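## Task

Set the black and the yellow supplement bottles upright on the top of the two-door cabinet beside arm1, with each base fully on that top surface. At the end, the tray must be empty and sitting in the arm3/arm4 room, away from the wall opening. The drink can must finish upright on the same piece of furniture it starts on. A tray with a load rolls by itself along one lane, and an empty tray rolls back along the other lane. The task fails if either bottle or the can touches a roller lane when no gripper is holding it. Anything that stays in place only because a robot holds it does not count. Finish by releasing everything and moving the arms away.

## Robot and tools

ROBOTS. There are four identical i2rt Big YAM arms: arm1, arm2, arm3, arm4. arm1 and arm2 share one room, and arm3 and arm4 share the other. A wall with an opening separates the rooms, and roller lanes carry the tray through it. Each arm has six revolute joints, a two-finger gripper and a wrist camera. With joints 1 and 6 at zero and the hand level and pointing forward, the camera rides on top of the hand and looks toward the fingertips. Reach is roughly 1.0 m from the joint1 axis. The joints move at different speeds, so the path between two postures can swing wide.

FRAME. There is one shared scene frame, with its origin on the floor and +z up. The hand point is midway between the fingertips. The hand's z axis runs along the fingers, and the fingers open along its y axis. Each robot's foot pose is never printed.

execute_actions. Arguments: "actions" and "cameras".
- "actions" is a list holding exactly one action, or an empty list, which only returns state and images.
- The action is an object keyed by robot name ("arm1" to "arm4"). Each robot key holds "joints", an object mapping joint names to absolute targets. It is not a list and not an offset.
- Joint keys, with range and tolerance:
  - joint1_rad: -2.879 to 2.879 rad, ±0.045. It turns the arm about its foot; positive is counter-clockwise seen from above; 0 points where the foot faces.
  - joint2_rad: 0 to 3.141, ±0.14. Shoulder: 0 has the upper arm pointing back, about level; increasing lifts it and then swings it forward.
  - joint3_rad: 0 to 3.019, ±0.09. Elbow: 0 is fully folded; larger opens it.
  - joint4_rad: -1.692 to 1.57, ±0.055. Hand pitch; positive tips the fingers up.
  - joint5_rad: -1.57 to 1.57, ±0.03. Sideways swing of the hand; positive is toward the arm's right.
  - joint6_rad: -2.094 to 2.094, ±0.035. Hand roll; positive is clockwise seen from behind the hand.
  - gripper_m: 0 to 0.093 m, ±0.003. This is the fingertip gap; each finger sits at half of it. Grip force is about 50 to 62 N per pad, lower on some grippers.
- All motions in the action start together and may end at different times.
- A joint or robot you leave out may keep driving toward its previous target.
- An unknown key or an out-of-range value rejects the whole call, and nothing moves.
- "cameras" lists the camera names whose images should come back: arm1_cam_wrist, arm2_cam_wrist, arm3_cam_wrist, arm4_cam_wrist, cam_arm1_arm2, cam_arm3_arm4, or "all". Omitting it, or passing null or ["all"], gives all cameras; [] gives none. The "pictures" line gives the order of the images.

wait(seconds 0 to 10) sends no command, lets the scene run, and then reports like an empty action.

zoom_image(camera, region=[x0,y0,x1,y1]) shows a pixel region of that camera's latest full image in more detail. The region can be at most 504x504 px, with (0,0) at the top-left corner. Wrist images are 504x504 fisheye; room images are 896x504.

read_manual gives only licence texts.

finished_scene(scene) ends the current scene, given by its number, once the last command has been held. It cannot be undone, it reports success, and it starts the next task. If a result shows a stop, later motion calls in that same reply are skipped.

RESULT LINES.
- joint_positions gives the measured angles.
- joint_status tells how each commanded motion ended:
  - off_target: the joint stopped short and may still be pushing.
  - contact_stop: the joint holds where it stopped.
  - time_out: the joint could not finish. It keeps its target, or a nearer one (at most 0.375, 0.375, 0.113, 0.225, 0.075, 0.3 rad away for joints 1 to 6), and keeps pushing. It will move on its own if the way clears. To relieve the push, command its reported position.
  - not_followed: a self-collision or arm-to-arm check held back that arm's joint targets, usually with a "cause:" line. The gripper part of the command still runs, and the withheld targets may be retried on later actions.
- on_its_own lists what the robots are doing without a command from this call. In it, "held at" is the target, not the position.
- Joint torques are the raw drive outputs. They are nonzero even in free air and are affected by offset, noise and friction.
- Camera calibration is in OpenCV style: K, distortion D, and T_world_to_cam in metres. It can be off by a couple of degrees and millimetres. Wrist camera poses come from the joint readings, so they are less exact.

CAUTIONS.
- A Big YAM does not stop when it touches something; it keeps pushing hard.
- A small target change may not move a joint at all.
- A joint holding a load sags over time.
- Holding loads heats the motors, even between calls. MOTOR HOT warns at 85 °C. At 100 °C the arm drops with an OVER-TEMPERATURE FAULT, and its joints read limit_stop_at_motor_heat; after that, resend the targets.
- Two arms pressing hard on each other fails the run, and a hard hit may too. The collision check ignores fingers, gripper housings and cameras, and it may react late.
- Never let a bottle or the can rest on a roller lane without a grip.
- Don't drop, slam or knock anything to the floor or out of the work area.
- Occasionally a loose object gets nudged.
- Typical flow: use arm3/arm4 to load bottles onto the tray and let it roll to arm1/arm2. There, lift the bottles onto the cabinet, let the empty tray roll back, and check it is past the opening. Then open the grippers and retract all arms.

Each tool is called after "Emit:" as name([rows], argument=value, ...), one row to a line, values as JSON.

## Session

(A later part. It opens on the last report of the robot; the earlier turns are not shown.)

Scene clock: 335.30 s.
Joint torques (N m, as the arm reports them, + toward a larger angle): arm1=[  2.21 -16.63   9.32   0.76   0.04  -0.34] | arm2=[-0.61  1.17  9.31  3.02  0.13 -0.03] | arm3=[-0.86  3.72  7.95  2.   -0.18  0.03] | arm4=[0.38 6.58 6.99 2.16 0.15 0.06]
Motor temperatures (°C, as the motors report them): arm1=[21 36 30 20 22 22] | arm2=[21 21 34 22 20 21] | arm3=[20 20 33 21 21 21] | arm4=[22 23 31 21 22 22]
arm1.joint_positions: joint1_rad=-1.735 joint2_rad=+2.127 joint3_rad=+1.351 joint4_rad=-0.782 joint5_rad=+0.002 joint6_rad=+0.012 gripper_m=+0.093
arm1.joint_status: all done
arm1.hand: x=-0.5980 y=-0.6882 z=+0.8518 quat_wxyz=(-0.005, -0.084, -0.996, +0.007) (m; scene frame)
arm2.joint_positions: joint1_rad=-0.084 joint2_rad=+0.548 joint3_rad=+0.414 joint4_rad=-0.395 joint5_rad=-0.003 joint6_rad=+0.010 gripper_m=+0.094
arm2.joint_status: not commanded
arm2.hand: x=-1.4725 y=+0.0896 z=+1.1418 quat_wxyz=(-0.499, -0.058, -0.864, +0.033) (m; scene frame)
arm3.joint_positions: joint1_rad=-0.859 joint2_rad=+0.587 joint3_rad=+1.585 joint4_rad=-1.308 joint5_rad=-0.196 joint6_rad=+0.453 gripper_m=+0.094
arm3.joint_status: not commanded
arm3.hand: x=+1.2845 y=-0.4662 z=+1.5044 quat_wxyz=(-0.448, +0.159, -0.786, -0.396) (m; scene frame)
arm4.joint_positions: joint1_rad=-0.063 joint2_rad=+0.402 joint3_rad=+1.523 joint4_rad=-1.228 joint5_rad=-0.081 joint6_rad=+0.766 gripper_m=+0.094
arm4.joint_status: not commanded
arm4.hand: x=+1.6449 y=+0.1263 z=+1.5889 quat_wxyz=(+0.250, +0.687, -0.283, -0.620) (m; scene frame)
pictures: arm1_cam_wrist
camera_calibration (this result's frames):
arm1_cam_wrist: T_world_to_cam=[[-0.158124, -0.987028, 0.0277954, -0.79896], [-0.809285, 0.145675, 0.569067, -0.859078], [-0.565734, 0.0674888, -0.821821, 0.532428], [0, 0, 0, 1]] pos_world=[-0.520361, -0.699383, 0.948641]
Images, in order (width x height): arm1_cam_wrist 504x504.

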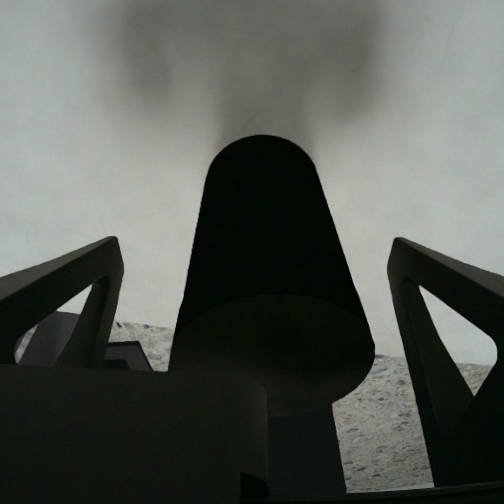

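Emit:
execute_actions([
  {"arm1": {"joints": {"joint2_rad": 2.05, "joint3_rad": 1.70, "joint4_rad": -1.03}}},
], cameras=[])

Emit:
execute_actions([
  {"arm1": {"joints": {"joint1_rad": 0.162, "joint2_rad": 2.20, "joint3_rad": 1.70, "joint4_rad": -1.034, "joint6_rad": 0.18}}},
], cameras=["arm1_cam_wrist", "arm2_cam_wrist", "cam_arm1_arm2"])

Scene clock: 370.57 s.
Joint torques (N m, as the arm reports them, + toward a larger angle): arm1=[  2.5  -17.14  11.52   0.52   0.04  -0.36] | arm2=[-0.63  1.16  9.32  3.02  0.13 -0.03] | arm3=[-1.9   2.82  8.28  2.2  -0.13  0.01] | arm4=[-0.26  6.92  6.96  2.16  0.14  0.04]
Motor temperatures (°C, as the motors report them): arm1=[21 37 31 20 22 22] | arm2=[21 21 35 22 20 21] | arm3=[20 20 34 21 21 21] | arm4=[22 23 31 21 22 22]
arm1.joint_positions: joint1_rad=-1.735 joint2_rad=+2.031 joint3_rad=+1.677 joint4_rad=-1.022 joint5_rad=+0.002 joint6_rad=+0.012 gripper_m=+0.093
arm1.joint_status: all done
arm1.hand: x=-0.4973 y=-0.7023 z=+1.0142 quat_wxyz=(-0.095, -0.083, -0.992, +0.013) (m; scene frame)
arm2.joint_positions: joint1_rad=-0.084 joint2_rad=+0.548 joint3_rad=+0.414 joint4_rad=-0.395 joint5_rad=-0.003 joint6_rad=+0.010 gripper_m=+0.094
arm2.joint_status: not commanded
arm2.hand: x=-1.4725 y=+0.0896 z=+1.1418 quat_wxyz=(-0.499, -0.058, -0.864, +0.033) (m; scene frame)
arm3.joint_positions: joint1_rad=-0.859 joint2_rad=+0.587 joint3_rad=+1.585 joint4_rad=-1.308 joint5_rad=-0.196 joint6_rad=+0.453 gripper_m=+0.094
arm3.joint_status: not commanded
arm3.hand: x=+1.2845 y=-0.4662 z=+1.5044 quat_wxyz=(-0.448, +0.159, -0.786, -0.396) (m; scene frame)
arm4.joint_positions: joint1_rad=-0.063 joint2_rad=+0.402 joint3_rad=+1.523 joint4_rad=-1.228 joint5_rad=-0.081 joint6_rad=+0.766 gripper_m=+0.094
arm4.joint_status: not commanded
arm4.hand: x=+1.6449 y=+0.1263 z=+1.5889 quat_wxyz=(+0.250, +0.687, -0.283, -0.620) (m; scene frame)
pictures: none
No camera images: the call's "cameras" was empty. Leave "cameras" out to get every camera's image.

Scene clock: 372.70 s.
Joint torques (N m, as the arm reports them, + toward a larger angle): arm1=[  0.77 -20.75   9.21   0.17   0.16  -0.03] | arm2=[-0.61  1.14  9.31  3.03  0.13 -0.03] | arm3=[-1.52  3.3   7.99  2.14 -0.15  0.06] | arm4=[0.2  6.62 6.95 2.1  0.1  0.06]
Motor temperatures (°C, as the motors report them): arm1=[21 37 31 20 22 22] | arm2=[21 21 35 22 20 21] | arm3=[20 20 34 21 21 21] | arm4=[22 23 31 21 22 22]
arm1.joint_positions: joint1_rad=+0.172 joint2_rad=+2.218 joint3_rad=+1.690 joint4_rad=-1.025 joint5_rad=-0.001 joint6_rad=+0.165 gripper_m=+0.093
arm1.joint_status: all done
arm1.hand: x=-1.2606 y=+0.0279 z=+0.8981 quat_wxyz=(+0.000, +0.713, -0.702, -0.006) (m; scene frame)
arm2.joint_positions: joint1_rad=-0.084 joint2_rad=+0.548 joint3_rad=+0.414 joint4_rad=-0.395 joint5_rad=-0.003 joint6_rad=+0.010 gripper_m=+0.094
arm2.joint_status: not commanded
arm2.hand: x=-1.4725 y=+0.0896 z=+1.1418 quat_wxyz=(-0.499, -0.058, -0.864, +0.033) (m; scene frame)
arm3.joint_positions: joint1_rad=-0.859 joint2_rad=+0.587 joint3_rad=+1.585 joint4_rad=-1.308 joint5_rad=-0.196 joint6_rad=+0.453 gripper_m=+0.094
arm3.joint_status: not commanded
arm3.hand: x=+1.2845 y=-0.4662 z=+1.5044 quat_wxyz=(-0.448, +0.159, -0.786, -0.396) (m; scene frame)
arm4.joint_positions: joint1_rad=-0.063 joint2_rad=+0.402 joint3_rad=+1.523 joint4_rad=-1.228 joint5_rad=-0.081 joint6_rad=+0.766 gripper_m=+0.094
arm4.joint_status: not commanded
arm4.hand: x=+1.6449 y=+0.1263 z=+1.5889 quat_wxyz=(+0.250, +0.687, -0.283, -0.620) (m; scene frame)
pictures: arm1_cam_wrist, arm2_cam_wrist, cam_arm1_arm2
camera_calibration (this result's frames):
arm1_cam_wrist: T_world_to_cam=[[0.999664, 0.0251654, 0.0062016, 1.25244], [0.0171177, -0.820715, 0.571082, -0.459071], [0.0194612, -0.570784, -0.82087, 0.902022], [0, 0, 0, 1]] pos_world=[-1.26171, 0.106575, 0.994843]
arm2_cam_wrist: T_world_to_cam=[[-0.132752, -0.991147, -0.00222059, -0.106279], [-0.906557, 0.122327, -0.403968, -0.880379], [0.400663, -0.0516144, -0.914771, 1.76301], [0, 0, 0, 1]] pos_world=[-1.5186, 0.0933526, 1.25687]
Images, in order (width x height): arm1_cam_wrist 504x504, arm2_cam_wrist 504x504, cam_arm1_arm2 896x504.

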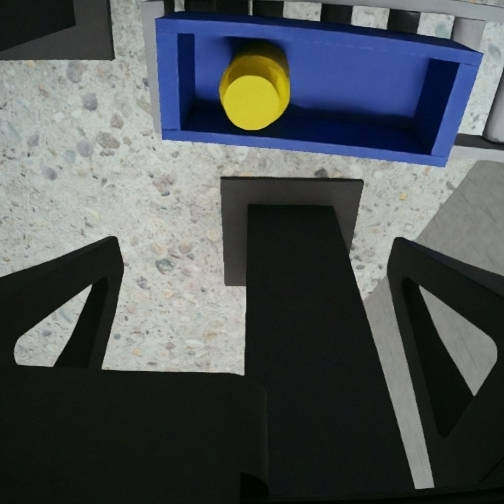

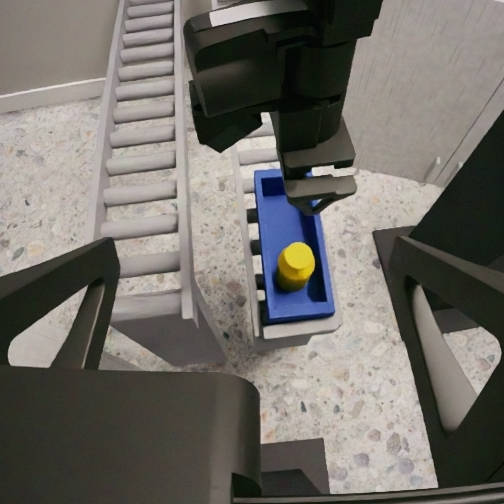

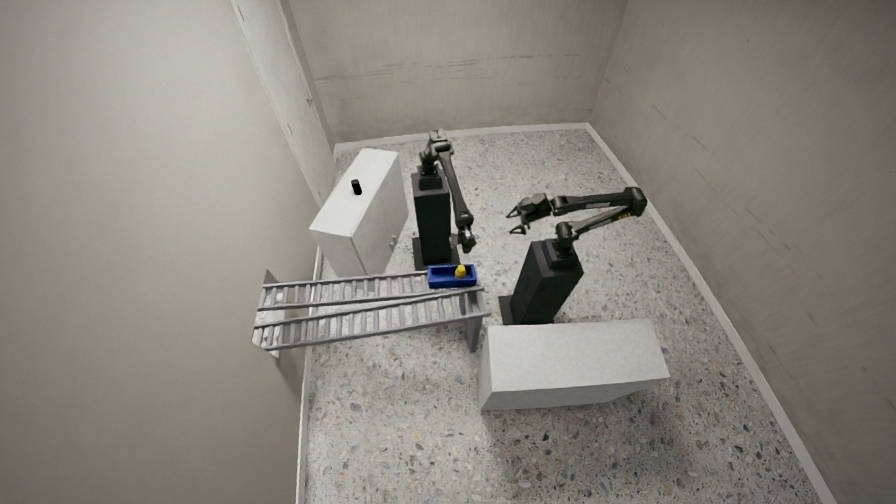

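Emit:
execute_actions([
  {"arm1": {"joints": {"joint2_rad": 2.713, "joint3_rad": 1.86, "joint4_rad": -0.674}}},
], cameras=["arm1_cam_wrist", "arm2_cam_wrist"])

Scene clock: 384.60 s.
Joint torques (N m, as the arm reports them, + toward a larger angle): arm1=[  0.94 -20.85   7.99   0.78   0.12  -0.05] | arm2=[-0.61  1.14  9.32  3.02  0.13 -0.03] | arm3=[-1.99  3.7   7.95  2.16 -0.19 -0.03] | arm4=[0.11 6.82 7.06 2.05 0.14 0.08]
Motor temperatures (°C, as the motors report them): arm1=[21 39 31 20 22 22] | arm2=[21 21 35 22 20 21] | arm3=[20 20 34 21 21 21] | arm4=[22 23 31 21 22 22]
arm1.joint_positions: joint1_rad=+0.172 joint2_rad=+2.703 joint3_rad=+1.840 joint4_rad=-0.680 joint5_rad=-0.001 joint6_rad=+0.166 gripper_m=+0.093
arm1.joint_status: all done
arm1.hand: x=-1.2631 y=+0.0351 z=+0.6385 quat_wxyz=(-0.003, +0.712, -0.702, -0.010) (m; scene frame)
arm2.joint_positions: joint1_rad=-0.084 joint2_rad=+0.548 joint3_rad=+0.414 joint4_rad=-0.395 joint5_rad=-0.003 joint6_rad=+0.010 gripper_m=+0.094
arm2.joint_status: not commanded
arm2.hand: x=-1.4725 y=+0.0896 z=+1.1418 quat_wxyz=(-0.499, -0.058, -0.864, +0.033) (m; scene frame)
arm3.joint_positions: joint1_rad=-0.859 joint2_rad=+0.587 joint3_rad=+1.585 joint4_rad=-1.308 joint5_rad=-0.196 joint6_rad=+0.453 gripper_m=+0.094
arm3.joint_status: not commanded
arm3.hand: x=+1.2845 y=-0.4662 z=+1.5044 quat_wxyz=(-0.448, +0.159, -0.786, -0.396) (m; scene frame)
arm4.joint_positions: joint1_rad=-0.063 joint2_rad=+0.402 joint3_rad=+1.523 joint4_rad=-1.228 joint5_rad=-0.081 joint6_rad=+0.766 gripper_m=+0.094
arm4.joint_status: not commanded
arm4.hand: x=+1.6449 y=+0.1263 z=+1.5889 quat_wxyz=(+0.250, +0.687, -0.283, -0.620) (m; scene frame)
pictures: arm1_cam_wrist, arm2_cam_wrist
camera_calibration (this result's frames):
arm1_cam_wrist: T_world_to_cam=[[0.999699, 0.0238978, 0.00547058, 1.25694], [0.0166665, -0.826129, 0.563235, -0.300192], [0.0179795, -0.562974, -0.826279, 0.694316], [0, 0, 0, 1]] pos_world=[-1.26404, 0.112847, 0.735901]
arm2_cam_wrist: T_world_to_cam=[[-0.132752, -0.991147, -0.00222059, -0.106279], [-0.906557, 0.122327, -0.403968, -0.880379], [0.400663, -0.0516144, -0.914771, 1.76301], [0, 0, 0, 1]] pos_world=[-1.5186, 0.0933526, 1.25687]
Images, in order (width x height): arm1_cam_wrist 504x504, arm2_cam_wrist 504x504.

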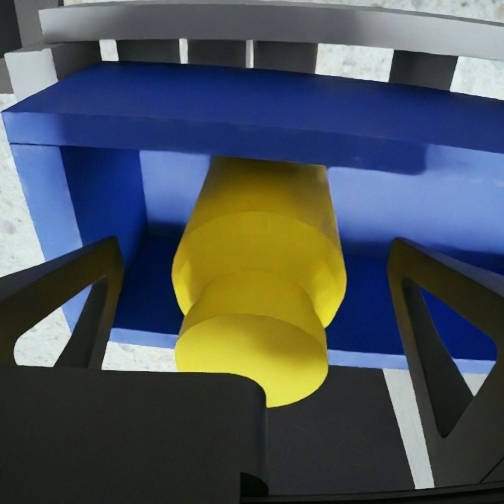

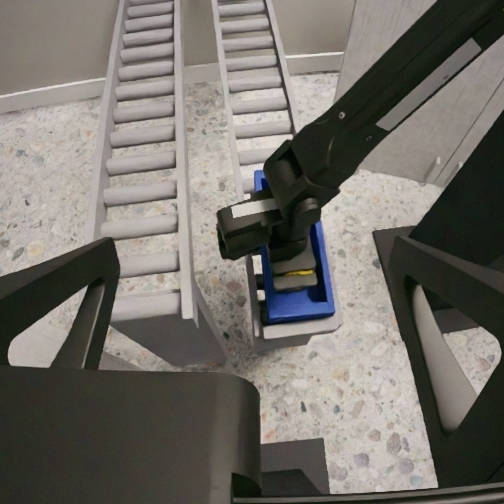

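Emit:
execute_actions([
  {"arm1": {"joints": {"joint2_rad": 2.74}}},
], cameras=["arm1_cam_wrist"])

Scene clock: 402.43 s.
Joint torques (N m, as the arm reports them, + toward a larger angle): arm1=[  0.89 -19.87   7.88   0.65   0.14  -0.06] | arm2=[-0.61  1.15  9.32  3.02  0.13 -0.03] | arm3=[-0.34  3.29  8.07  2.32 -0.16  0.05] | arm4=[0.11 6.36 6.92 2.31 0.11 0.05]
Motor temperatures (°C, as the motors report them): arm1=[21 40 30 20 22 22] | arm2=[21 21 36 22 20 21] | arm3=[20 20 34 21 21 21] | arm4=[22 23 31 21 22 22]
arm1.joint_positions: joint1_rad=+0.172 joint2_rad=+2.720 joint3_rad=+1.840 joint4_rad=-0.680 joint5_rad=-0.001 joint6_rad=+0.166 gripper_m=+0.093
arm1.joint_status: all done
arm1.hand: x=-1.2618 y=+0.0272 z=+0.6274 quat_wxyz=(+0.003, +0.712, -0.702, -0.002) (m; scene frame)
arm2.joint_positions: joint1_rad=-0.084 joint2_rad=+0.548 joint3_rad=+0.414 joint4_rad=-0.395 joint5_rad=-0.003 joint6_rad=+0.010 gripper_m=+0.094
arm2.joint_status: not commanded
arm2.hand: x=-1.4725 y=+0.0896 z=+1.1418 quat_wxyz=(-0.499, -0.058, -0.864, +0.033) (m; scene frame)
arm3.joint_positions: joint1_rad=-0.859 joint2_rad=+0.587 joint3_rad=+1.585 joint4_rad=-1.308 joint5_rad=-0.196 joint6_rad=+0.453 gripper_m=+0.094
arm3.joint_status: not commanded
arm3.hand: x=+1.2845 y=-0.4662 z=+1.5044 quat_wxyz=(-0.448, +0.159, -0.786, -0.396) (m; scene frame)
arm4.joint_positions: joint1_rad=-0.063 joint2_rad=+0.402 joint3_rad=+1.523 joint4_rad=-1.228 joint5_rad=-0.081 joint6_rad=+0.766 gripper_m=+0.094
arm4.joint_status: not commanded
arm4.hand: x=+1.6449 y=+0.1263 z=+1.5889 quat_wxyz=(+0.250, +0.687, -0.283, -0.620) (m; scene frame)
pictures: arm1_cam_wrist
camera_calibration (this result's frames):
arm1_cam_wrist: T_world_to_cam=[[0.999675, 0.0241268, 0.00825639, 1.25403], [0.0149236, -0.816064, 0.577769, -0.312093], [0.0206775, -0.577458, -0.816158, 0.678121], [0, 0, 0, 1]] pos_world=[-1.26299, 0.106643, 0.723418]
Images, in order (width x height): arm1_cam_wrist 504x504.

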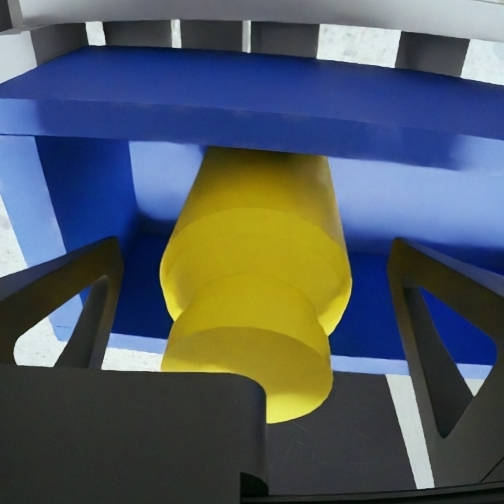

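Emit:
execute_actions([
  {"arm1": {"joints": {"joint2_rad": 2.76}}},
], cameras=["arm1_cam_wrist"])

Scene clock: 411.70 s.
Joint torques (N m, as the arm reports them, + toward a larger angle): arm1=[  1.01 -19.1    7.8    0.65   0.15  -0.07] | arm2=[-0.59  1.14  9.31  3.02  0.13 -0.03] | arm3=[-1.66  2.71  8.02  2.24 -0.16  0.02] | arm4=[-0.58  6.45  6.94  2.22  0.07  0.05]
Motor temperatures (°C, as the motors report them): arm1=[21 40 30 20 22 22] | arm2=[21 21 36 22 20 21] | arm3=[20 20 34 21 21 21] | arm4=[22 23 32 21 22 22]
arm1.joint_positions: joint1_rad=+0.172 joint2_rad=+2.741 joint3_rad=+1.840 joint4_rad=-0.680 joint5_rad=-0.001 joint6_rad=+0.166 gripper_m=+0.093
arm1.joint_status: all done
arm1.hand: x=-1.2601 y=+0.0177 z=+0.6146 quat_wxyz=(+0.009, +0.712, -0.702, +0.006) (m; scene frame)
arm2.joint_positions: joint1_rad=-0.084 joint2_rad=+0.548 joint3_rad=+0.414 joint4_rad=-0.395 joint5_rad=-0.003 joint6_rad=+0.010 gripper_m=+0.094
arm2.joint_status: not commanded
arm2.hand: x=-1.4725 y=+0.0896 z=+1.1418 quat_wxyz=(-0.499, -0.058, -0.864, +0.033) (m; scene frame)
arm3.joint_positions: joint1_rad=-0.859 joint2_rad=+0.587 joint3_rad=+1.585 joint4_rad=-1.308 joint5_rad=-0.196 joint6_rad=+0.453 gripper_m=+0.094
arm3.joint_status: not commanded
arm3.hand: x=+1.2845 y=-0.4662 z=+1.5044 quat_wxyz=(-0.448, +0.159, -0.786, -0.396) (m; scene frame)
arm4.joint_positions: joint1_rad=-0.063 joint2_rad=+0.402 joint3_rad=+1.523 joint4_rad=-1.228 joint5_rad=-0.081 joint6_rad=+0.766 gripper_m=+0.094
arm4.joint_status: not commanded
arm4.hand: x=+1.6449 y=+0.1263 z=+1.5889 quat_wxyz=(+0.250, +0.687, -0.283, -0.620) (m; scene frame)
pictures: arm1_cam_wrist
camera_calibration (this result's frames):
arm1_cam_wrist: T_world_to_cam=[[0.999635, 0.0244571, 0.0115105, 1.25066], [0.0128238, -0.803962, 0.594542, -0.325647], [0.0237948, -0.594177, -0.803982, 0.658896], [0, 0, 0, 1]] pos_world=[-1.26171, 0.0991058, 0.708956]
Images, in order (width x height): arm1_cam_wrist 504x504.

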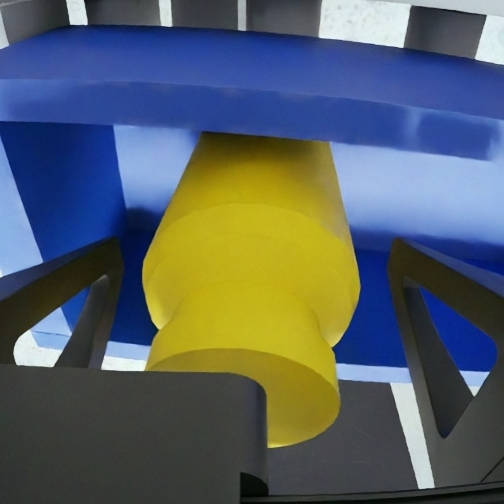

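Emit:
execute_actions([
  {"arm1": {"joints": {"joint2_rad": 2.741, "gripper_m": 0.04}}},
], cameras=["arm1_cam_wrist"])

Scene clock: 417.00 s.
Joint torques (N m, as the arm reports them, + toward a larger angle): arm1=[  0.91 -21.07   7.75   0.58   0.18  -0.04] | arm2=[-0.63  1.13  9.32  3.03  0.13 -0.03] | arm3=[-1.66  3.79  7.94  2.14 -0.13  0.1 ] | arm4=[0.18 6.77 6.92 2.07 0.12 0.08]
Motor temperatures (°C, as the motors report them): arm1=[21 40 30 20 22 22] | arm2=[21 21 36 22 20 21] | arm3=[20 20 34 21 21 21] | arm4=[22 23 32 21 22 22]
arm1.joint_positions: joint1_rad=+0.172 joint2_rad=+2.741 joint3_rad=+1.840 joint4_rad=-0.680 joint5_rad=-0.001 joint6_rad=+0.166 gripper_m=+0.065
arm1.joint_status: gripper_m off_target (ended at +0.065, target +0.040); the others done
arm1.hand: x=-1.2602 y=+0.0177 z=+0.6146 quat_wxyz=(+0.009, +0.712, -0.702, +0.006) (m; scene frame)
arm2.joint_positions: joint1_rad=-0.084 joint2_rad=+0.548 joint3_rad=+0.414 joint4_rad=-0.395 joint5_rad=-0.003 joint6_rad=+0.010 gripper_m=+0.094
arm2.joint_status: not commanded
arm2.hand: x=-1.4725 y=+0.0896 z=+1.1418 quat_wxyz=(-0.499, -0.058, -0.864, +0.033) (m; scene frame)
arm3.joint_positions: joint1_rad=-0.859 joint2_rad=+0.587 joint3_rad=+1.585 joint4_rad=-1.308 joint5_rad=-0.196 joint6_rad=+0.453 gripper_m=+0.094
arm3.joint_status: not commanded
arm3.hand: x=+1.2845 y=-0.4662 z=+1.5044 quat_wxyz=(-0.448, +0.159, -0.786, -0.396) (m; scene frame)
arm4.joint_positions: joint1_rad=-0.063 joint2_rad=+0.402 joint3_rad=+1.523 joint4_rad=-1.228 joint5_rad=-0.081 joint6_rad=+0.766 gripper_m=+0.094
arm4.joint_status: not commanded
arm4.hand: x=+1.6449 y=+0.1263 z=+1.5889 quat_wxyz=(+0.250, +0.687, -0.283, -0.620) (m; scene frame)
pictures: arm1_cam_wrist
camera_calibration (this result's frames):
arm1_cam_wrist: T_world_to_cam=[[0.999648, 0.0240689, 0.0111418, 1.25098], [0.0127293, -0.803926, 0.594593, -0.325807], [0.0232684, -0.594242, -0.803949, 0.658209], [0, 0, 0, 1]] pos_world=[-1.2617, 0.0991012, 0.708951]
Images, in order (width x height): arm1_cam_wrist 504x504.

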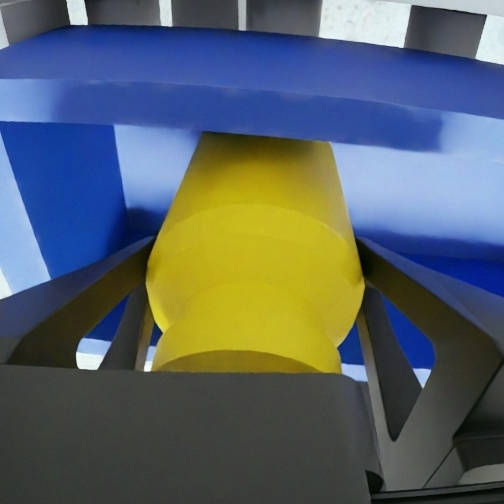

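Emit:
execute_actions([
  {"arm1": {"joints": {"joint2_rad": 2.545, "joint3_rad": 1.737}}},
], cameras=["arm1_cam_wrist", "arm2_cam_wrist"])

Scene clock: 436.93 s.
Joint torques (N m, as the arm reports them, + toward a larger angle): arm1=[  0.69 -20.91   7.89   0.67   0.14  -0.07] | arm2=[-0.6   1.16  9.31  3.02  0.13 -0.03] | arm3=[-1.87  3.86  7.65  1.96 -0.1   0.06] | arm4=[-0.27  6.46  7.02  2.2   0.14  0.05]
Motor temperatures (°C, as the motors report them): arm1=[21 41 30 20 22 22] | arm2=[21 21 36 22 20 21] | arm3=[20 20 35 21 21 21] | arm4=[22 23 32 22 22 22]
arm1.joint_positions: joint1_rad=+0.172 joint2_rad=+2.545 joint3_rad=+1.724 joint4_rad=-0.676 joint5_rad=-0.001 joint6_rad=+0.166 gripper_m=+0.065
arm1.joint_status: all done
arm1.hand: x=-1.2634 y=+0.0387 z=+0.7066 quat_wxyz=(-0.016, +0.712, -0.702, -0.028) (m; scene frame)
arm2.joint_positions: joint1_rad=-0.084 joint2_rad=+0.548 joint3_rad=+0.414 joint4_rad=-0.395 joint5_rad=-0.003 joint6_rad=+0.010 gripper_m=+0.094
arm2.joint_status: not commanded
arm2.hand: x=-1.4725 y=+0.0896 z=+1.1418 quat_wxyz=(-0.499, -0.058, -0.864, +0.033) (m; scene frame)
arm3.joint_positions: joint1_rad=-0.859 joint2_rad=+0.587 joint3_rad=+1.585 joint4_rad=-1.308 joint5_rad=-0.196 joint6_rad=+0.453 gripper_m=+0.094
arm3.joint_status: not commanded
arm3.hand: x=+1.2845 y=-0.4662 z=+1.5044 quat_wxyz=(-0.448, +0.159, -0.786, -0.396) (m; scene frame)
arm4.joint_positions: joint1_rad=-0.063 joint2_rad=+0.402 joint3_rad=+1.523 joint4_rad=-1.228 joint5_rad=-0.081 joint6_rad=+0.766 gripper_m=+0.094
arm4.joint_status: not commanded
arm4.hand: x=+1.6449 y=+0.1263 z=+1.5889 quat_wxyz=(+0.250, +0.687, -0.283, -0.620) (m; scene frame)
pictures: arm1_cam_wrist, arm2_cam_wrist
camera_calibration (this result's frames):
arm1_cam_wrist: T_world_to_cam=[[0.99973, 0.0231542, -0.00174019, 1.26188], [0.0206199, -0.850852, 0.525001, -0.302649], [0.0106753, -0.524895, -0.8511, 0.759539], [0, 0, 0, 1]] pos_world=[-1.26341, 0.11195, 0.80753]
arm2_cam_wrist: T_world_to_cam=[[-0.132752, -0.991147, -0.00222059, -0.106279], [-0.906557, 0.122327, -0.403968, -0.880379], [0.400663, -0.0516144, -0.914771, 1.76301], [0, 0, 0, 1]] pos_world=[-1.5186, 0.0933526, 1.25687]
Images, in order (width x height): arm1_cam_wrist 504x504, arm2_cam_wrist 504x504.

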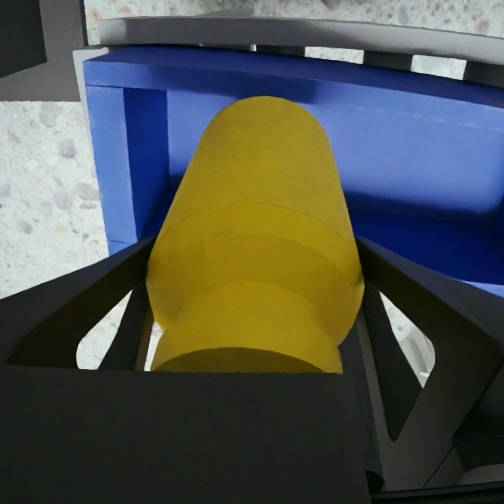

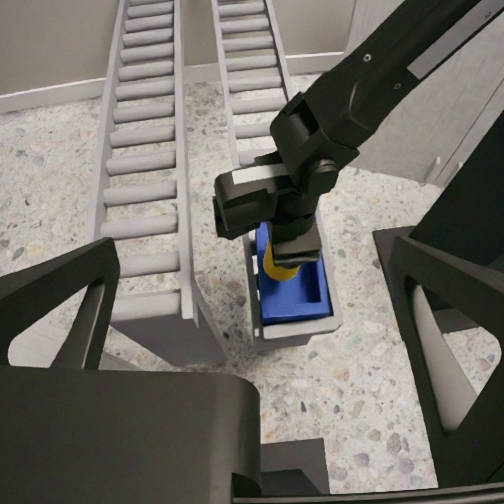

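Emit:
zoom_image(camera="arm2_cam_wrist", region=[200, 160, 400, 360])

Region (200, 160, 400, 360) of arm2_cam_wrist's 504x504 image, scaled by 2.520, with more detail than that image has.

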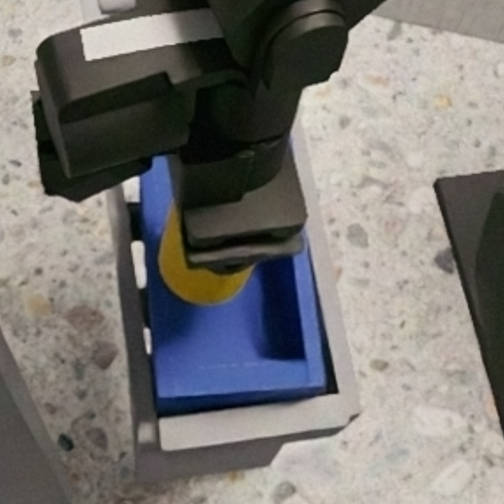

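Emit:
execute_actions([
  {"arm1": {"joints": {"joint1_rad": -1.44, "joint2_rad": 2.19, "joint3_rad": 1.62, "joint4_rad": -0.94, "joint5_rad": -0.06, "joint6_rad": 0.0}}, "arm2": {"joints": {"joint1_rad": -0.235, "joint2_rad": 2.205, "joint3_rad": 1.575, "joint4_rad": -0.87, "joint5_rad": 0.0, "joint6_rad": -0.287, "gripper_m": 0.05}}},
], cameras=["arm1_cam_wrist", "arm2_cam_wrist", "cam_arm1_arm2"])

Scene clock: 495.13 s.
Joint torques (N m, as the arm reports them, + toward a larger angle): arm1=[  2.56 -19.66   9.03   0.37   0.01  -0.36] | arm2=[ -1.18 -16.57   8.8    0.53   0.04  -0.02] | arm3=[-1.46  3.55  8.16  2.15 -0.15  0.04] | arm4=[0.11 6.66 6.96 2.3  0.11 0.03]
Motor temperatures (°C, as the motors report them): arm1=[21 43 30 20 22 22] | arm2=[21 22 37 23 20 21] | arm3=[20 20 35 21 21 21] | arm4=[22 23 32 22 22 22]
arm1.joint_positions: joint1_rad=-1.450 joint2_rad=+2.196 joint3_rad=+1.613 joint4_rad=-0.933 joint5_rad=-0.058 joint6_rad=+0.015 gripper_m=+0.065
arm1.joint_status: all done
arm1.hand: x=-0.5221 y=-0.5105 z=+0.8889 quat_wxyz=(-0.022, +0.057, -0.998, -0.026) (m; scene frame)
arm2.joint_positions: joint1_rad=-0.235 joint2_rad=+2.218 joint3_rad=+1.541 joint4_rad=-0.866 joint5_rad=-0.002 joint6_rad=-0.278 gripper_m=+0.050
arm2.joint_status: all done
arm2.hand: x=-1.2084 y=-0.0408 z=+0.8405 quat_wxyz=(-0.016, -0.002, -1.000, +0.008) (m; scene frame)
arm3.joint_positions: joint1_rad=-0.859 joint2_rad=+0.587 joint3_rad=+1.585 joint4_rad=-1.308 joint5_rad=-0.196 joint6_rad=+0.453 gripper_m=+0.094
arm3.joint_status: not commanded
arm3.hand: x=+1.2845 y=-0.4662 z=+1.5044 quat_wxyz=(-0.448, +0.159, -0.786, -0.396) (m; scene frame)
arm4.joint_positions: joint1_rad=-0.063 joint2_rad=+0.402 joint3_rad=+1.523 joint4_rad=-1.228 joint5_rad=-0.081 joint6_rad=+0.766 gripper_m=+0.094
arm4.joint_status: not commanded
arm4.hand: x=+1.6449 y=+0.1263 z=+1.5889 quat_wxyz=(+0.250, +0.687, -0.283, -0.620) (m; scene frame)
pictures: arm1_cam_wrist, arm2_cam_wrist, cam_arm1_arm2
camera_calibration (this result's frames):
arm1_cam_wrist: T_world_to_cam=[[0.124536, -0.991651, -0.0334659, -0.412929], [-0.83441, -0.12292, 0.537262, -0.966583], [-0.53689, -0.0389841, -0.842751, 0.573211], [0, 0, 0, 1]] pos_world=[-0.447351, -0.505948, 0.988564]
arm2_cam_wrist: T_world_to_cam=[[-0.0063002, -0.999878, 0.0143208, -0.0626071], [-0.825547, 0.0132822, 0.564176, -1.46701], [-0.564298, -0.0082681, -0.82553, 0.135521], [0, 0, 0, 1]] pos_world=[-1.13501, -0.0419938, 0.940425]
Images, in order (width x height): arm1_cam_wrist 504x504, arm2_cam_wrist 504x504, cam_arm1_arm2 896x504.

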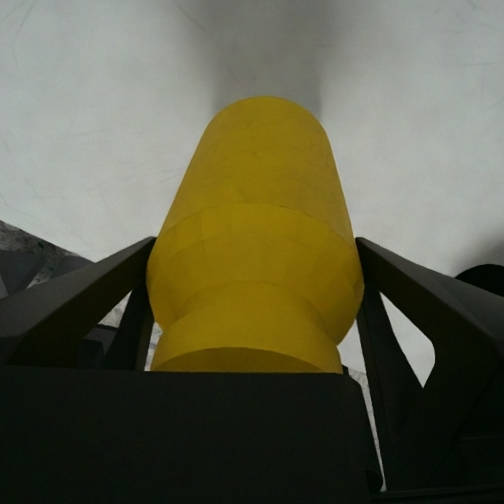

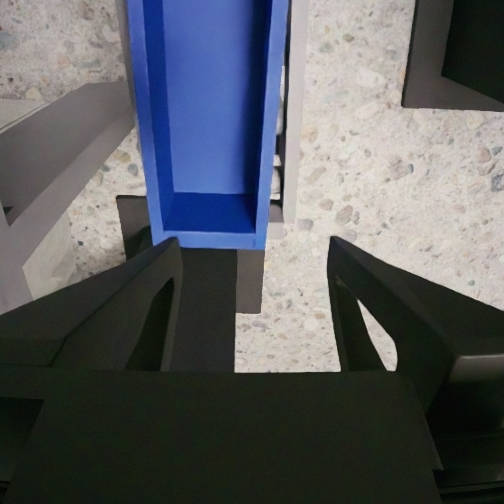

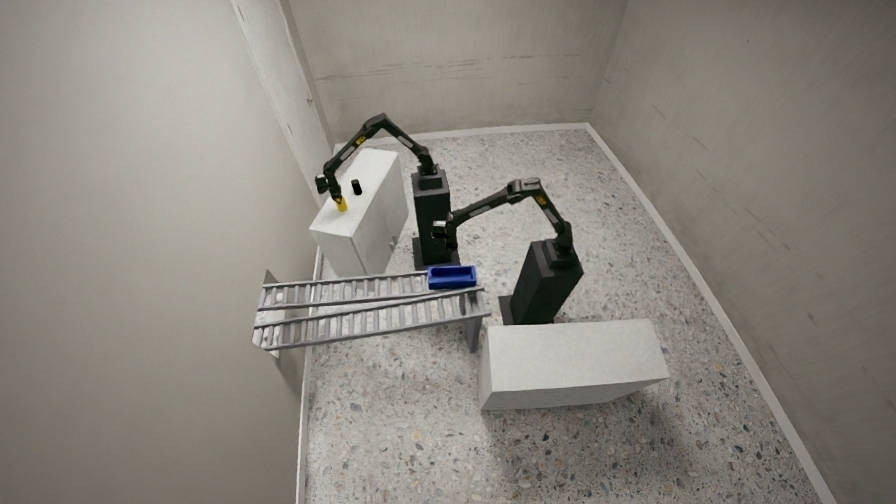

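Emit:
execute_actions([
  {"arm1": {"joints": {"joint2_rad": 2.295}}, "arm2": {"joints": {"joint1_rad": -0.268, "joint2_rad": 2.567, "joint3_rad": 1.645, "joint4_rad": -0.56, "joint6_rad": -0.325}}},
], cameras=["arm1_cam_wrist", "arm2_cam_wrist", "cam_arm1_arm2"])

Scene clock: 525.50 s.
Joint torques (N m, as the arm reports them, + toward a larger angle): arm1=[  2.66 -17.34   8.21   0.47  -0.01  -0.35] | arm2=[ -1.07 -17.5    6.34   1.1    0.03  -0.02] | arm3=[-1.25  3.69  8.04  2.3  -0.14  0.09] | arm4=[-0.49  6.51  7.13  2.32  0.08  0.05]
Motor temperatures (°C, as the motors report them): arm1=[21 43 31 20 22 22] | arm2=[21 29 37 22 20 21] | arm3=[20 20 36 21 21 21] | arm4=[22 23 33 22 22 22]
arm1.joint_positions: joint1_rad=-1.450 joint2_rad=+2.265 joint3_rad=+1.614 joint4_rad=-0.938 joint5_rad=-0.057 joint6_rad=+0.015 gripper_m=+0.065
arm1.joint_status: all done
arm1.hand: x=-0.5370 y=-0.5129 z=+0.8479 quat_wxyz=(+0.013, +0.056, -0.998, -0.023) (m; scene frame)
arm2.joint_positions: joint1_rad=-0.270 joint2_rad=+2.580 joint3_rad=+1.623 joint4_rad=-0.568 joint5_rad=-0.002 joint6_rad=-0.315 gripper_m=+0.050
arm2.joint_status: all done
arm2.hand: x=-1.2130 y=-0.0637 z=+0.6511 quat_wxyz=(-0.024, -0.001, -1.000, +0.011) (m; scene frame)
arm3.joint_positions: joint1_rad=-0.859 joint2_rad=+0.587 joint3_rad=+1.585 joint4_rad=-1.308 joint5_rad=-0.196 joint6_rad=+0.453 gripper_m=+0.094
arm3.joint_status: not commanded
arm3.hand: x=+1.2845 y=-0.4662 z=+1.5044 quat_wxyz=(-0.448, +0.159, -0.786, -0.396) (m; scene frame)
arm4.joint_positions: joint1_rad=-0.063 joint2_rad=+0.402 joint3_rad=+1.523 joint4_rad=-1.228 joint5_rad=-0.081 joint6_rad=+0.766 gripper_m=+0.094
arm4.joint_status: not commanded
arm4.hand: x=+1.6449 y=+0.1263 z=+1.5889 quat_wxyz=(+0.250, +0.687, -0.283, -0.620) (m; scene frame)
pictures: arm1_cam_wrist, arm2_cam_wrist, cam_arm1_arm2
camera_calibration (this result's frames):
arm1_cam_wrist: T_world_to_cam=[[0.121892, -0.992016, -0.0323475, -0.41742], [-0.793957, -0.11701, 0.596607, -0.982844], [-0.595629, -0.047039, -0.801881, 0.460258], [0, 0, 0, 1]] pos_world=[-0.455313, -0.50744, 0.941942]
arm2_cam_wrist: T_world_to_cam=[[-0.00419469, -0.999773, 0.0208764, -0.084444], [-0.834919, 0.0149911, 0.550169, -1.3658], [-0.550357, -0.0151223, -0.834793, -0.00107557], [0, 0, 0, 1]] pos_world=[-1.14128, -0.0639663, 0.752284]
Images, in order (width x height): arm1_cam_wrist 504x504, arm2_cam_wrist 504x504, cam_arm1_arm2 896x504.

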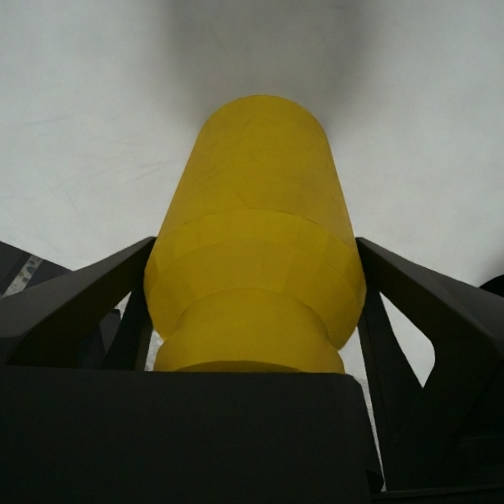

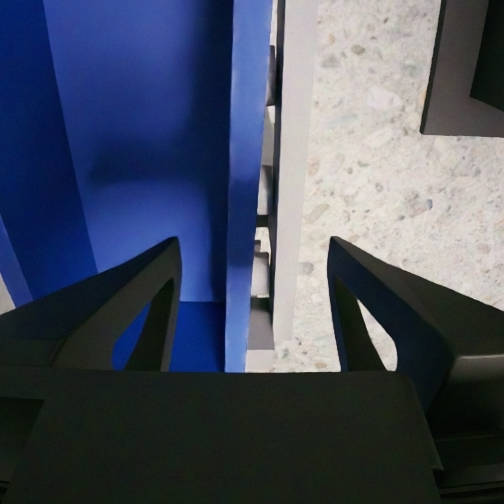

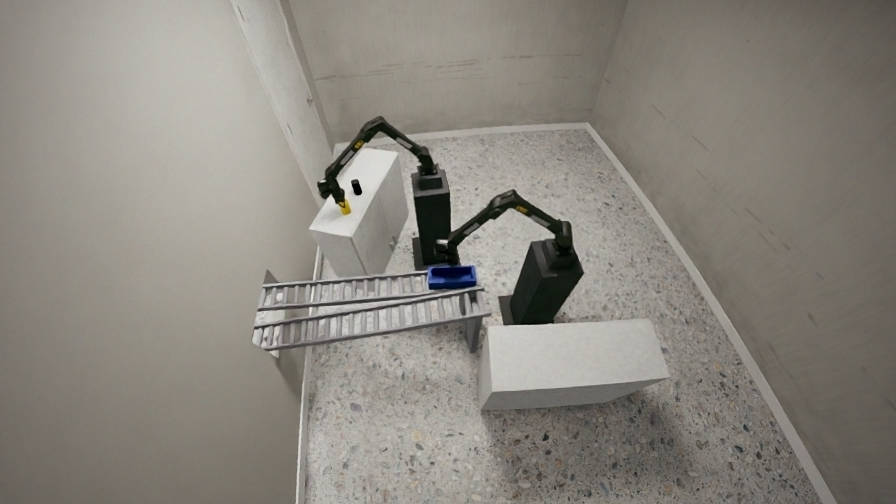

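Emit:
execute_actions([
  {"arm1": {"joints": {"joint2_rad": 2.262, "gripper_m": 0.093}}, "arm2": {"joints": {"joint1_rad": -0.262, "joint2_rad": 2.714, "joint3_rad": 1.735, "joint4_rad": -0.505}}},
], cameras=["arm1_cam_wrist", "arm2_cam_wrist"])

Scene clock: 537.30 s.
Joint torques (N m, as the arm reports them, + toward a larger angle): arm1=[  2.28 -19.46   8.27   0.36   0.01  -0.34] | arm2=[ -0.47 -17.32   5.27   0.87   0.03  -0.02] | arm3=[-1.37  3.2   8.03  2.21 -0.1   0.02] | arm4=[0.27 6.53 6.99 2.1  0.09 0.03]
Motor temperatures (°C, as the motors report them): arm1=[21 43 31 20 22 22] | arm2=[21 30 35 22 20 21] | arm3=[20 20 36 21 21 21] | arm4=[22 23 33 22 22 22]
arm1.joint_positions: joint1_rad=-1.450 joint2_rad=+2.263 joint3_rad=+1.614 joint4_rad=-0.938 joint5_rad=-0.058 joint6_rad=+0.015 gripper_m=+0.093
arm1.joint_status: all done
arm1.hand: x=-0.5366 y=-0.5127 z=+0.8488 quat_wxyz=(+0.013, +0.057, -0.998, -0.023) (m; scene frame)
arm2.joint_positions: joint1_rad=-0.269 joint2_rad=+2.712 joint3_rad=+1.724 joint4_rad=-0.507 joint5_rad=-0.002 joint6_rad=-0.316 gripper_m=+0.050
arm2.joint_status: all done
arm2.hand: x=-1.1994 y=-0.0679 z=+0.5969 quat_wxyz=(-0.039, +0.000, -0.999, +0.016) (m; scene frame)
arm3.joint_positions: joint1_rad=-0.859 joint2_rad=+0.587 joint3_rad=+1.585 joint4_rad=-1.308 joint5_rad=-0.196 joint6_rad=+0.453 gripper_m=+0.094
arm3.joint_status: not commanded
arm3.hand: x=+1.2845 y=-0.4662 z=+1.5044 quat_wxyz=(-0.448, +0.159, -0.786, -0.396) (m; scene frame)
arm4.joint_positions: joint1_rad=-0.063 joint2_rad=+0.402 joint3_rad=+1.523 joint4_rad=-1.228 joint5_rad=-0.081 joint6_rad=+0.766 gripper_m=+0.094
arm4.joint_status: not commanded
arm4.hand: x=+1.6449 y=+0.1263 z=+1.5889 quat_wxyz=(+0.250, +0.687, -0.283, -0.620) (m; scene frame)
pictures: arm1_cam_wrist, arm2_cam_wrist
camera_calibration (this result's frames):
arm1_cam_wrist: T_world_to_cam=[[0.122313, -0.991939, -0.0331277, -0.416321], [-0.794767, -0.117884, 0.595356, -0.982921], [-0.594462, -0.0464911, -0.802779, 0.462865], [0, 0, 0, 1]] pos_world=[-0.455116, -0.507316, 0.942974]
arm2_cam_wrist: T_world_to_cam=[[-0.00317557, -0.999531, 0.0304455, -0.0919266], [-0.850722, 0.0187028, 0.525283, -1.32837], [-0.525606, -0.0242326, -0.850383, -0.000503339], [0, 0, 0, 1]] pos_world=[-1.13063, -0.0670515, 0.700142]
Images, in order (width x height): arm1_cam_wrist 504x504, arm2_cam_wrist 504x504.

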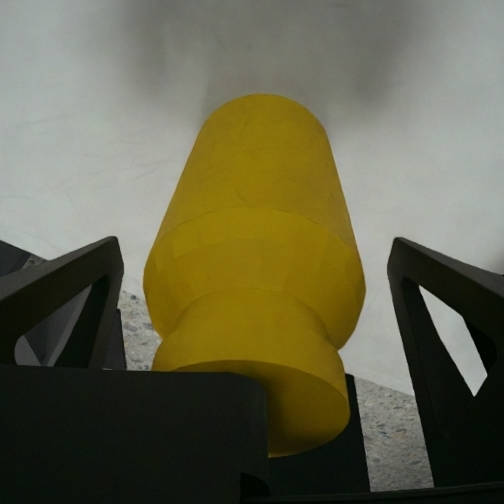

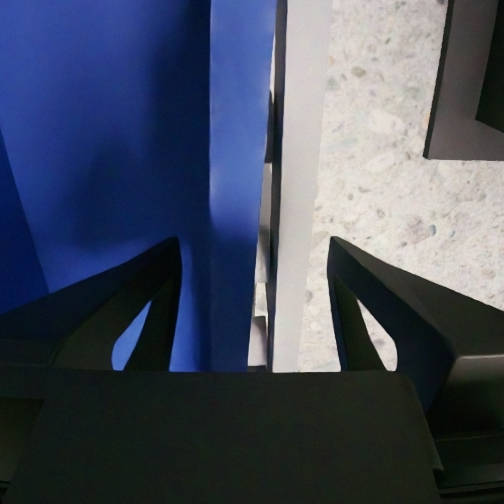

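Emit:
execute_actions([
  {"arm1": {"joints": {"joint2_rad": 2.05}}, "arm2": {"joints": {"joint2_rad": 2.745}}},
], cameras=["arm2_cam_wrist"])

Scene clock: 547.23 s.
Joint torques (N m, as the arm reports them, + toward a larger angle): arm1=[  2.49 -17.42  10.23   0.77   0.01  -0.33] | arm2=[ -0.47 -15.4    5.25   0.89   0.03  -0.02] | arm3=[-1.58  4.47  7.86  2.22 -0.12  0.07] | arm4=[0.11 6.37 7.1  2.18 0.11 0.03]
Motor temperatures (°C, as the motors report them): arm1=[21 43 31 20 22 22] | arm2=[21 30 34 22 20 21] | arm3=[20 20 36 21 21 21] | arm4=[22 23 33 22 22 22]
arm1.joint_positions: joint1_rad=-1.450 joint2_rad=+2.038 joint3_rad=+1.607 joint4_rad=-0.938 joint5_rad=-0.058 joint6_rad=+0.015 gripper_m=+0.093
arm1.joint_status: all done
arm1.hand: x=-0.5031 y=-0.5071 z=+0.9842 quat_wxyz=(-0.096, +0.060, -0.993, -0.031) (m; scene frame)
arm2.joint_positions: joint1_rad=-0.269 joint2_rad=+2.723 joint3_rad=+1.724 joint4_rad=-0.507 joint5_rad=-0.002 joint6_rad=-0.316 gripper_m=+0.050
arm2.joint_status: all done
arm2.hand: x=-1.2043 y=-0.0663 z=+0.5902 quat_wxyz=(-0.034, +0.000, -0.999, +0.014) (m; scene frame)
arm3.joint_positions: joint1_rad=-0.859 joint2_rad=+0.587 joint3_rad=+1.585 joint4_rad=-1.308 joint5_rad=-0.196 joint6_rad=+0.453 gripper_m=+0.094
arm3.joint_status: not commanded
arm3.hand: x=+1.2845 y=-0.4662 z=+1.5044 quat_wxyz=(-0.448, +0.159, -0.786, -0.396) (m; scene frame)
arm4.joint_positions: joint1_rad=-0.063 joint2_rad=+0.402 joint3_rad=+1.523 joint4_rad=-1.228 joint5_rad=-0.081 joint6_rad=+0.766 gripper_m=+0.094
arm4.joint_status: not commanded
arm4.hand: x=+1.6449 y=+0.1263 z=+1.5889 quat_wxyz=(+0.250, +0.687, -0.283, -0.620) (m; scene frame)
pictures: arm2_cam_wrist
camera_calibration (this result's frames):
arm2_cam_wrist: T_world_to_cam=[[-0.00296212, -0.99963, 0.0270304, -0.0879159], [-0.845152, 0.0169509, 0.534257, -1.32779], [-0.534518, -0.0212623, -0.84489, -0.0224984], [0, 0, 0, 1]] pos_world=[-1.13447, -0.0658545, 0.692749]
Images, in order (width x height): arm2_cam_wrist 504x504.

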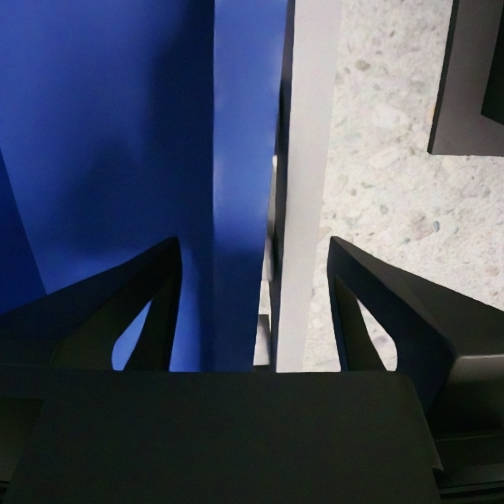

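Emit:
execute_actions(actions=[])

Scene clock: 564.07 s.
Joint torques (N m, as the arm reports them, + toward a larger angle): arm1=[  2.37 -17.56  10.27   0.77   0.    -0.34] | arm2=[ -0.47 -15.44   5.24   0.9    0.03  -0.02] | arm3=[-1.03  2.97  7.99  2.25 -0.19  0.02] | arm4=[-0.08  6.69  7.    2.13  0.13  0.  ]
Motor temperatures (°C, as the motors report them): arm1=[21 43 33 20 22 22] | arm2=[21 31 34 22 20 21] | arm3=[20 20 36 21 21 21] | arm4=[22 23 33 22 22 22]
arm1.joint_positions: joint1_rad=-1.450 joint2_rad=+2.038 joint3_rad=+1.607 joint4_rad=-0.938 joint5_rad=-0.058 joint6_rad=+0.015 gripper_m=+0.093
arm1.joint_status: all done
arm1.hand: x=-0.5031 y=-0.5071 z=+0.9842 quat_wxyz=(-0.096, +0.060, -0.993, -0.031) (m; scene frame)
arm2.joint_positions: joint1_rad=-0.269 joint2_rad=+2.723 joint3_rad=+1.724 joint4_rad=-0.507 joint5_rad=-0.002 joint6_rad=-0.316 gripper_m=+0.050
arm2.joint_status: all done
arm2.hand: x=-1.2043 y=-0.0663 z=+0.5902 quat_wxyz=(-0.034, +0.000, -0.999, +0.014) (m; scene frame)
arm3.joint_positions: joint1_rad=-0.859 joint2_rad=+0.587 joint3_rad=+1.585 joint4_rad=-1.308 joint5_rad=-0.196 joint6_rad=+0.453 gripper_m=+0.094
arm3.joint_status: not commanded
arm3.hand: x=+1.2845 y=-0.4662 z=+1.5044 quat_wxyz=(-0.448, +0.159, -0.786, -0.396) (m; scene frame)
arm4.joint_positions: joint1_rad=-0.063 joint2_rad=+0.402 joint3_rad=+1.523 joint4_rad=-1.228 joint5_rad=-0.081 joint6_rad=+0.766 gripper_m=+0.094
arm4.joint_status: not commanded
arm4.hand: x=+1.6449 y=+0.1263 z=+1.5889 quat_wxyz=(+0.250, +0.687, -0.283, -0.620) (m; scene frame)
pictures: arm1_cam_wrist, arm2_cam_wrist, arm3_cam_wrist, arm4_cam_wrist, cam_arm1_arm2, cam_arm3_arm4
camera_calibration (this result's frames):
arm1_cam_wrist: T_world_to_cam=[[0.131549, -0.990748, -0.0333717, -0.404894], [-0.903435, -0.133677, 0.407351, -0.913831], [-0.408043, -0.0234374, -0.912662, 0.805443], [0, 0, 0, 1]] pos_world=[-0.443669, -0.504428, 1.09384]
arm2_cam_wrist: T_world_to_cam=[[-0.00296212, -0.99963, 0.0270304, -0.0879159], [-0.845152, 0.0169509, 0.534257, -1.32779], [-0.534518, -0.0212623, -0.84489, -0.0224984], [0, 0, 0, 1]] pos_world=[-1.13447, -0.0658545, 0.692749]
arm4_cam_wrist: T_world_to_cam=[[0.0912732, 0.71715, -0.690916, 0.85557], [0.632776, -0.577501, -0.515837, -0.145412], [-0.768937, -0.390113, -0.506506, 2.24516], [0, 0, 0, 1]] pos_world=[1.74031, 0.178316, 1.6533]
Images, in order (width x height): arm1_cam_wrist 504x504, arm2_cam_wrist 504x504, arm3_cam_wrist 504x504, arm4_cam_wrist 504x504, cam_arm1_arm2 896x504, cam_arm3_arm4 896x504.

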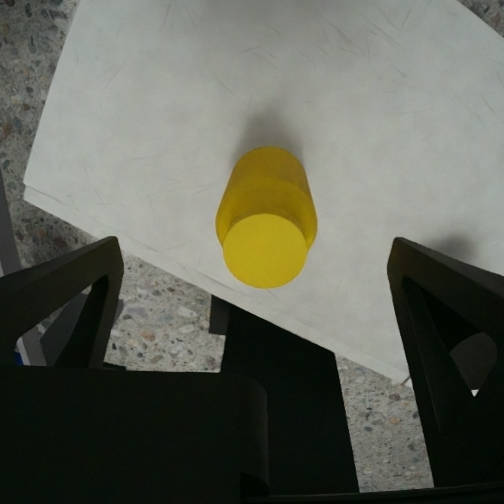

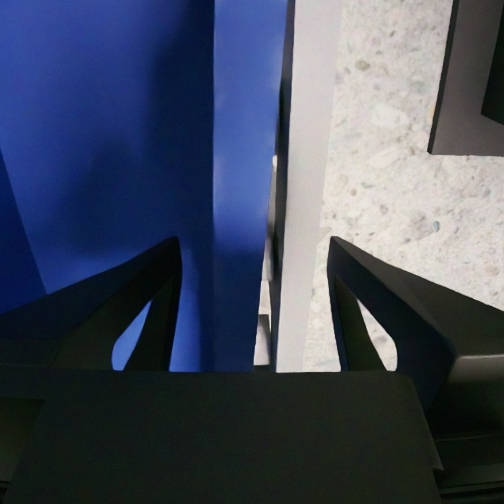

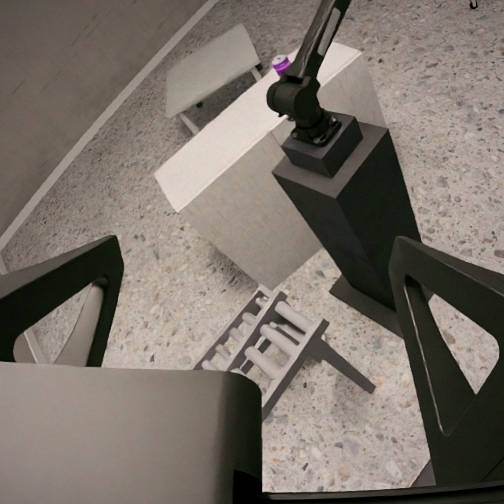

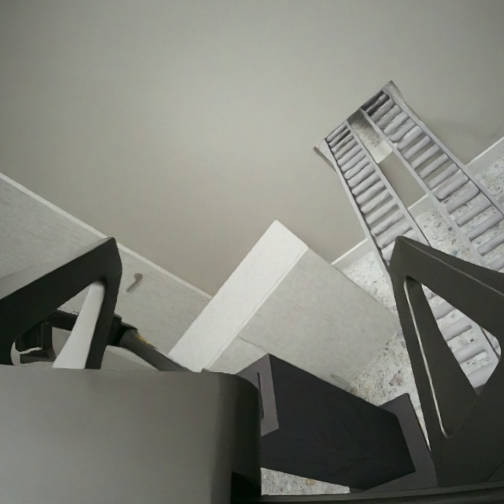

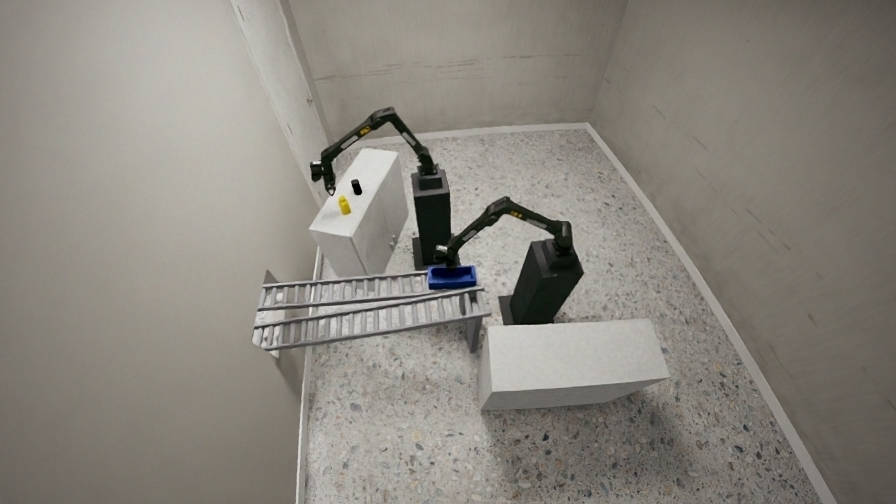

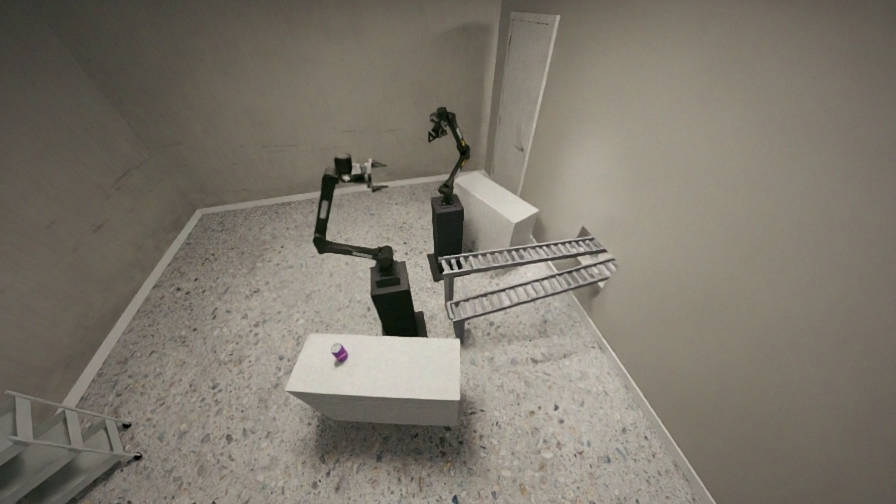

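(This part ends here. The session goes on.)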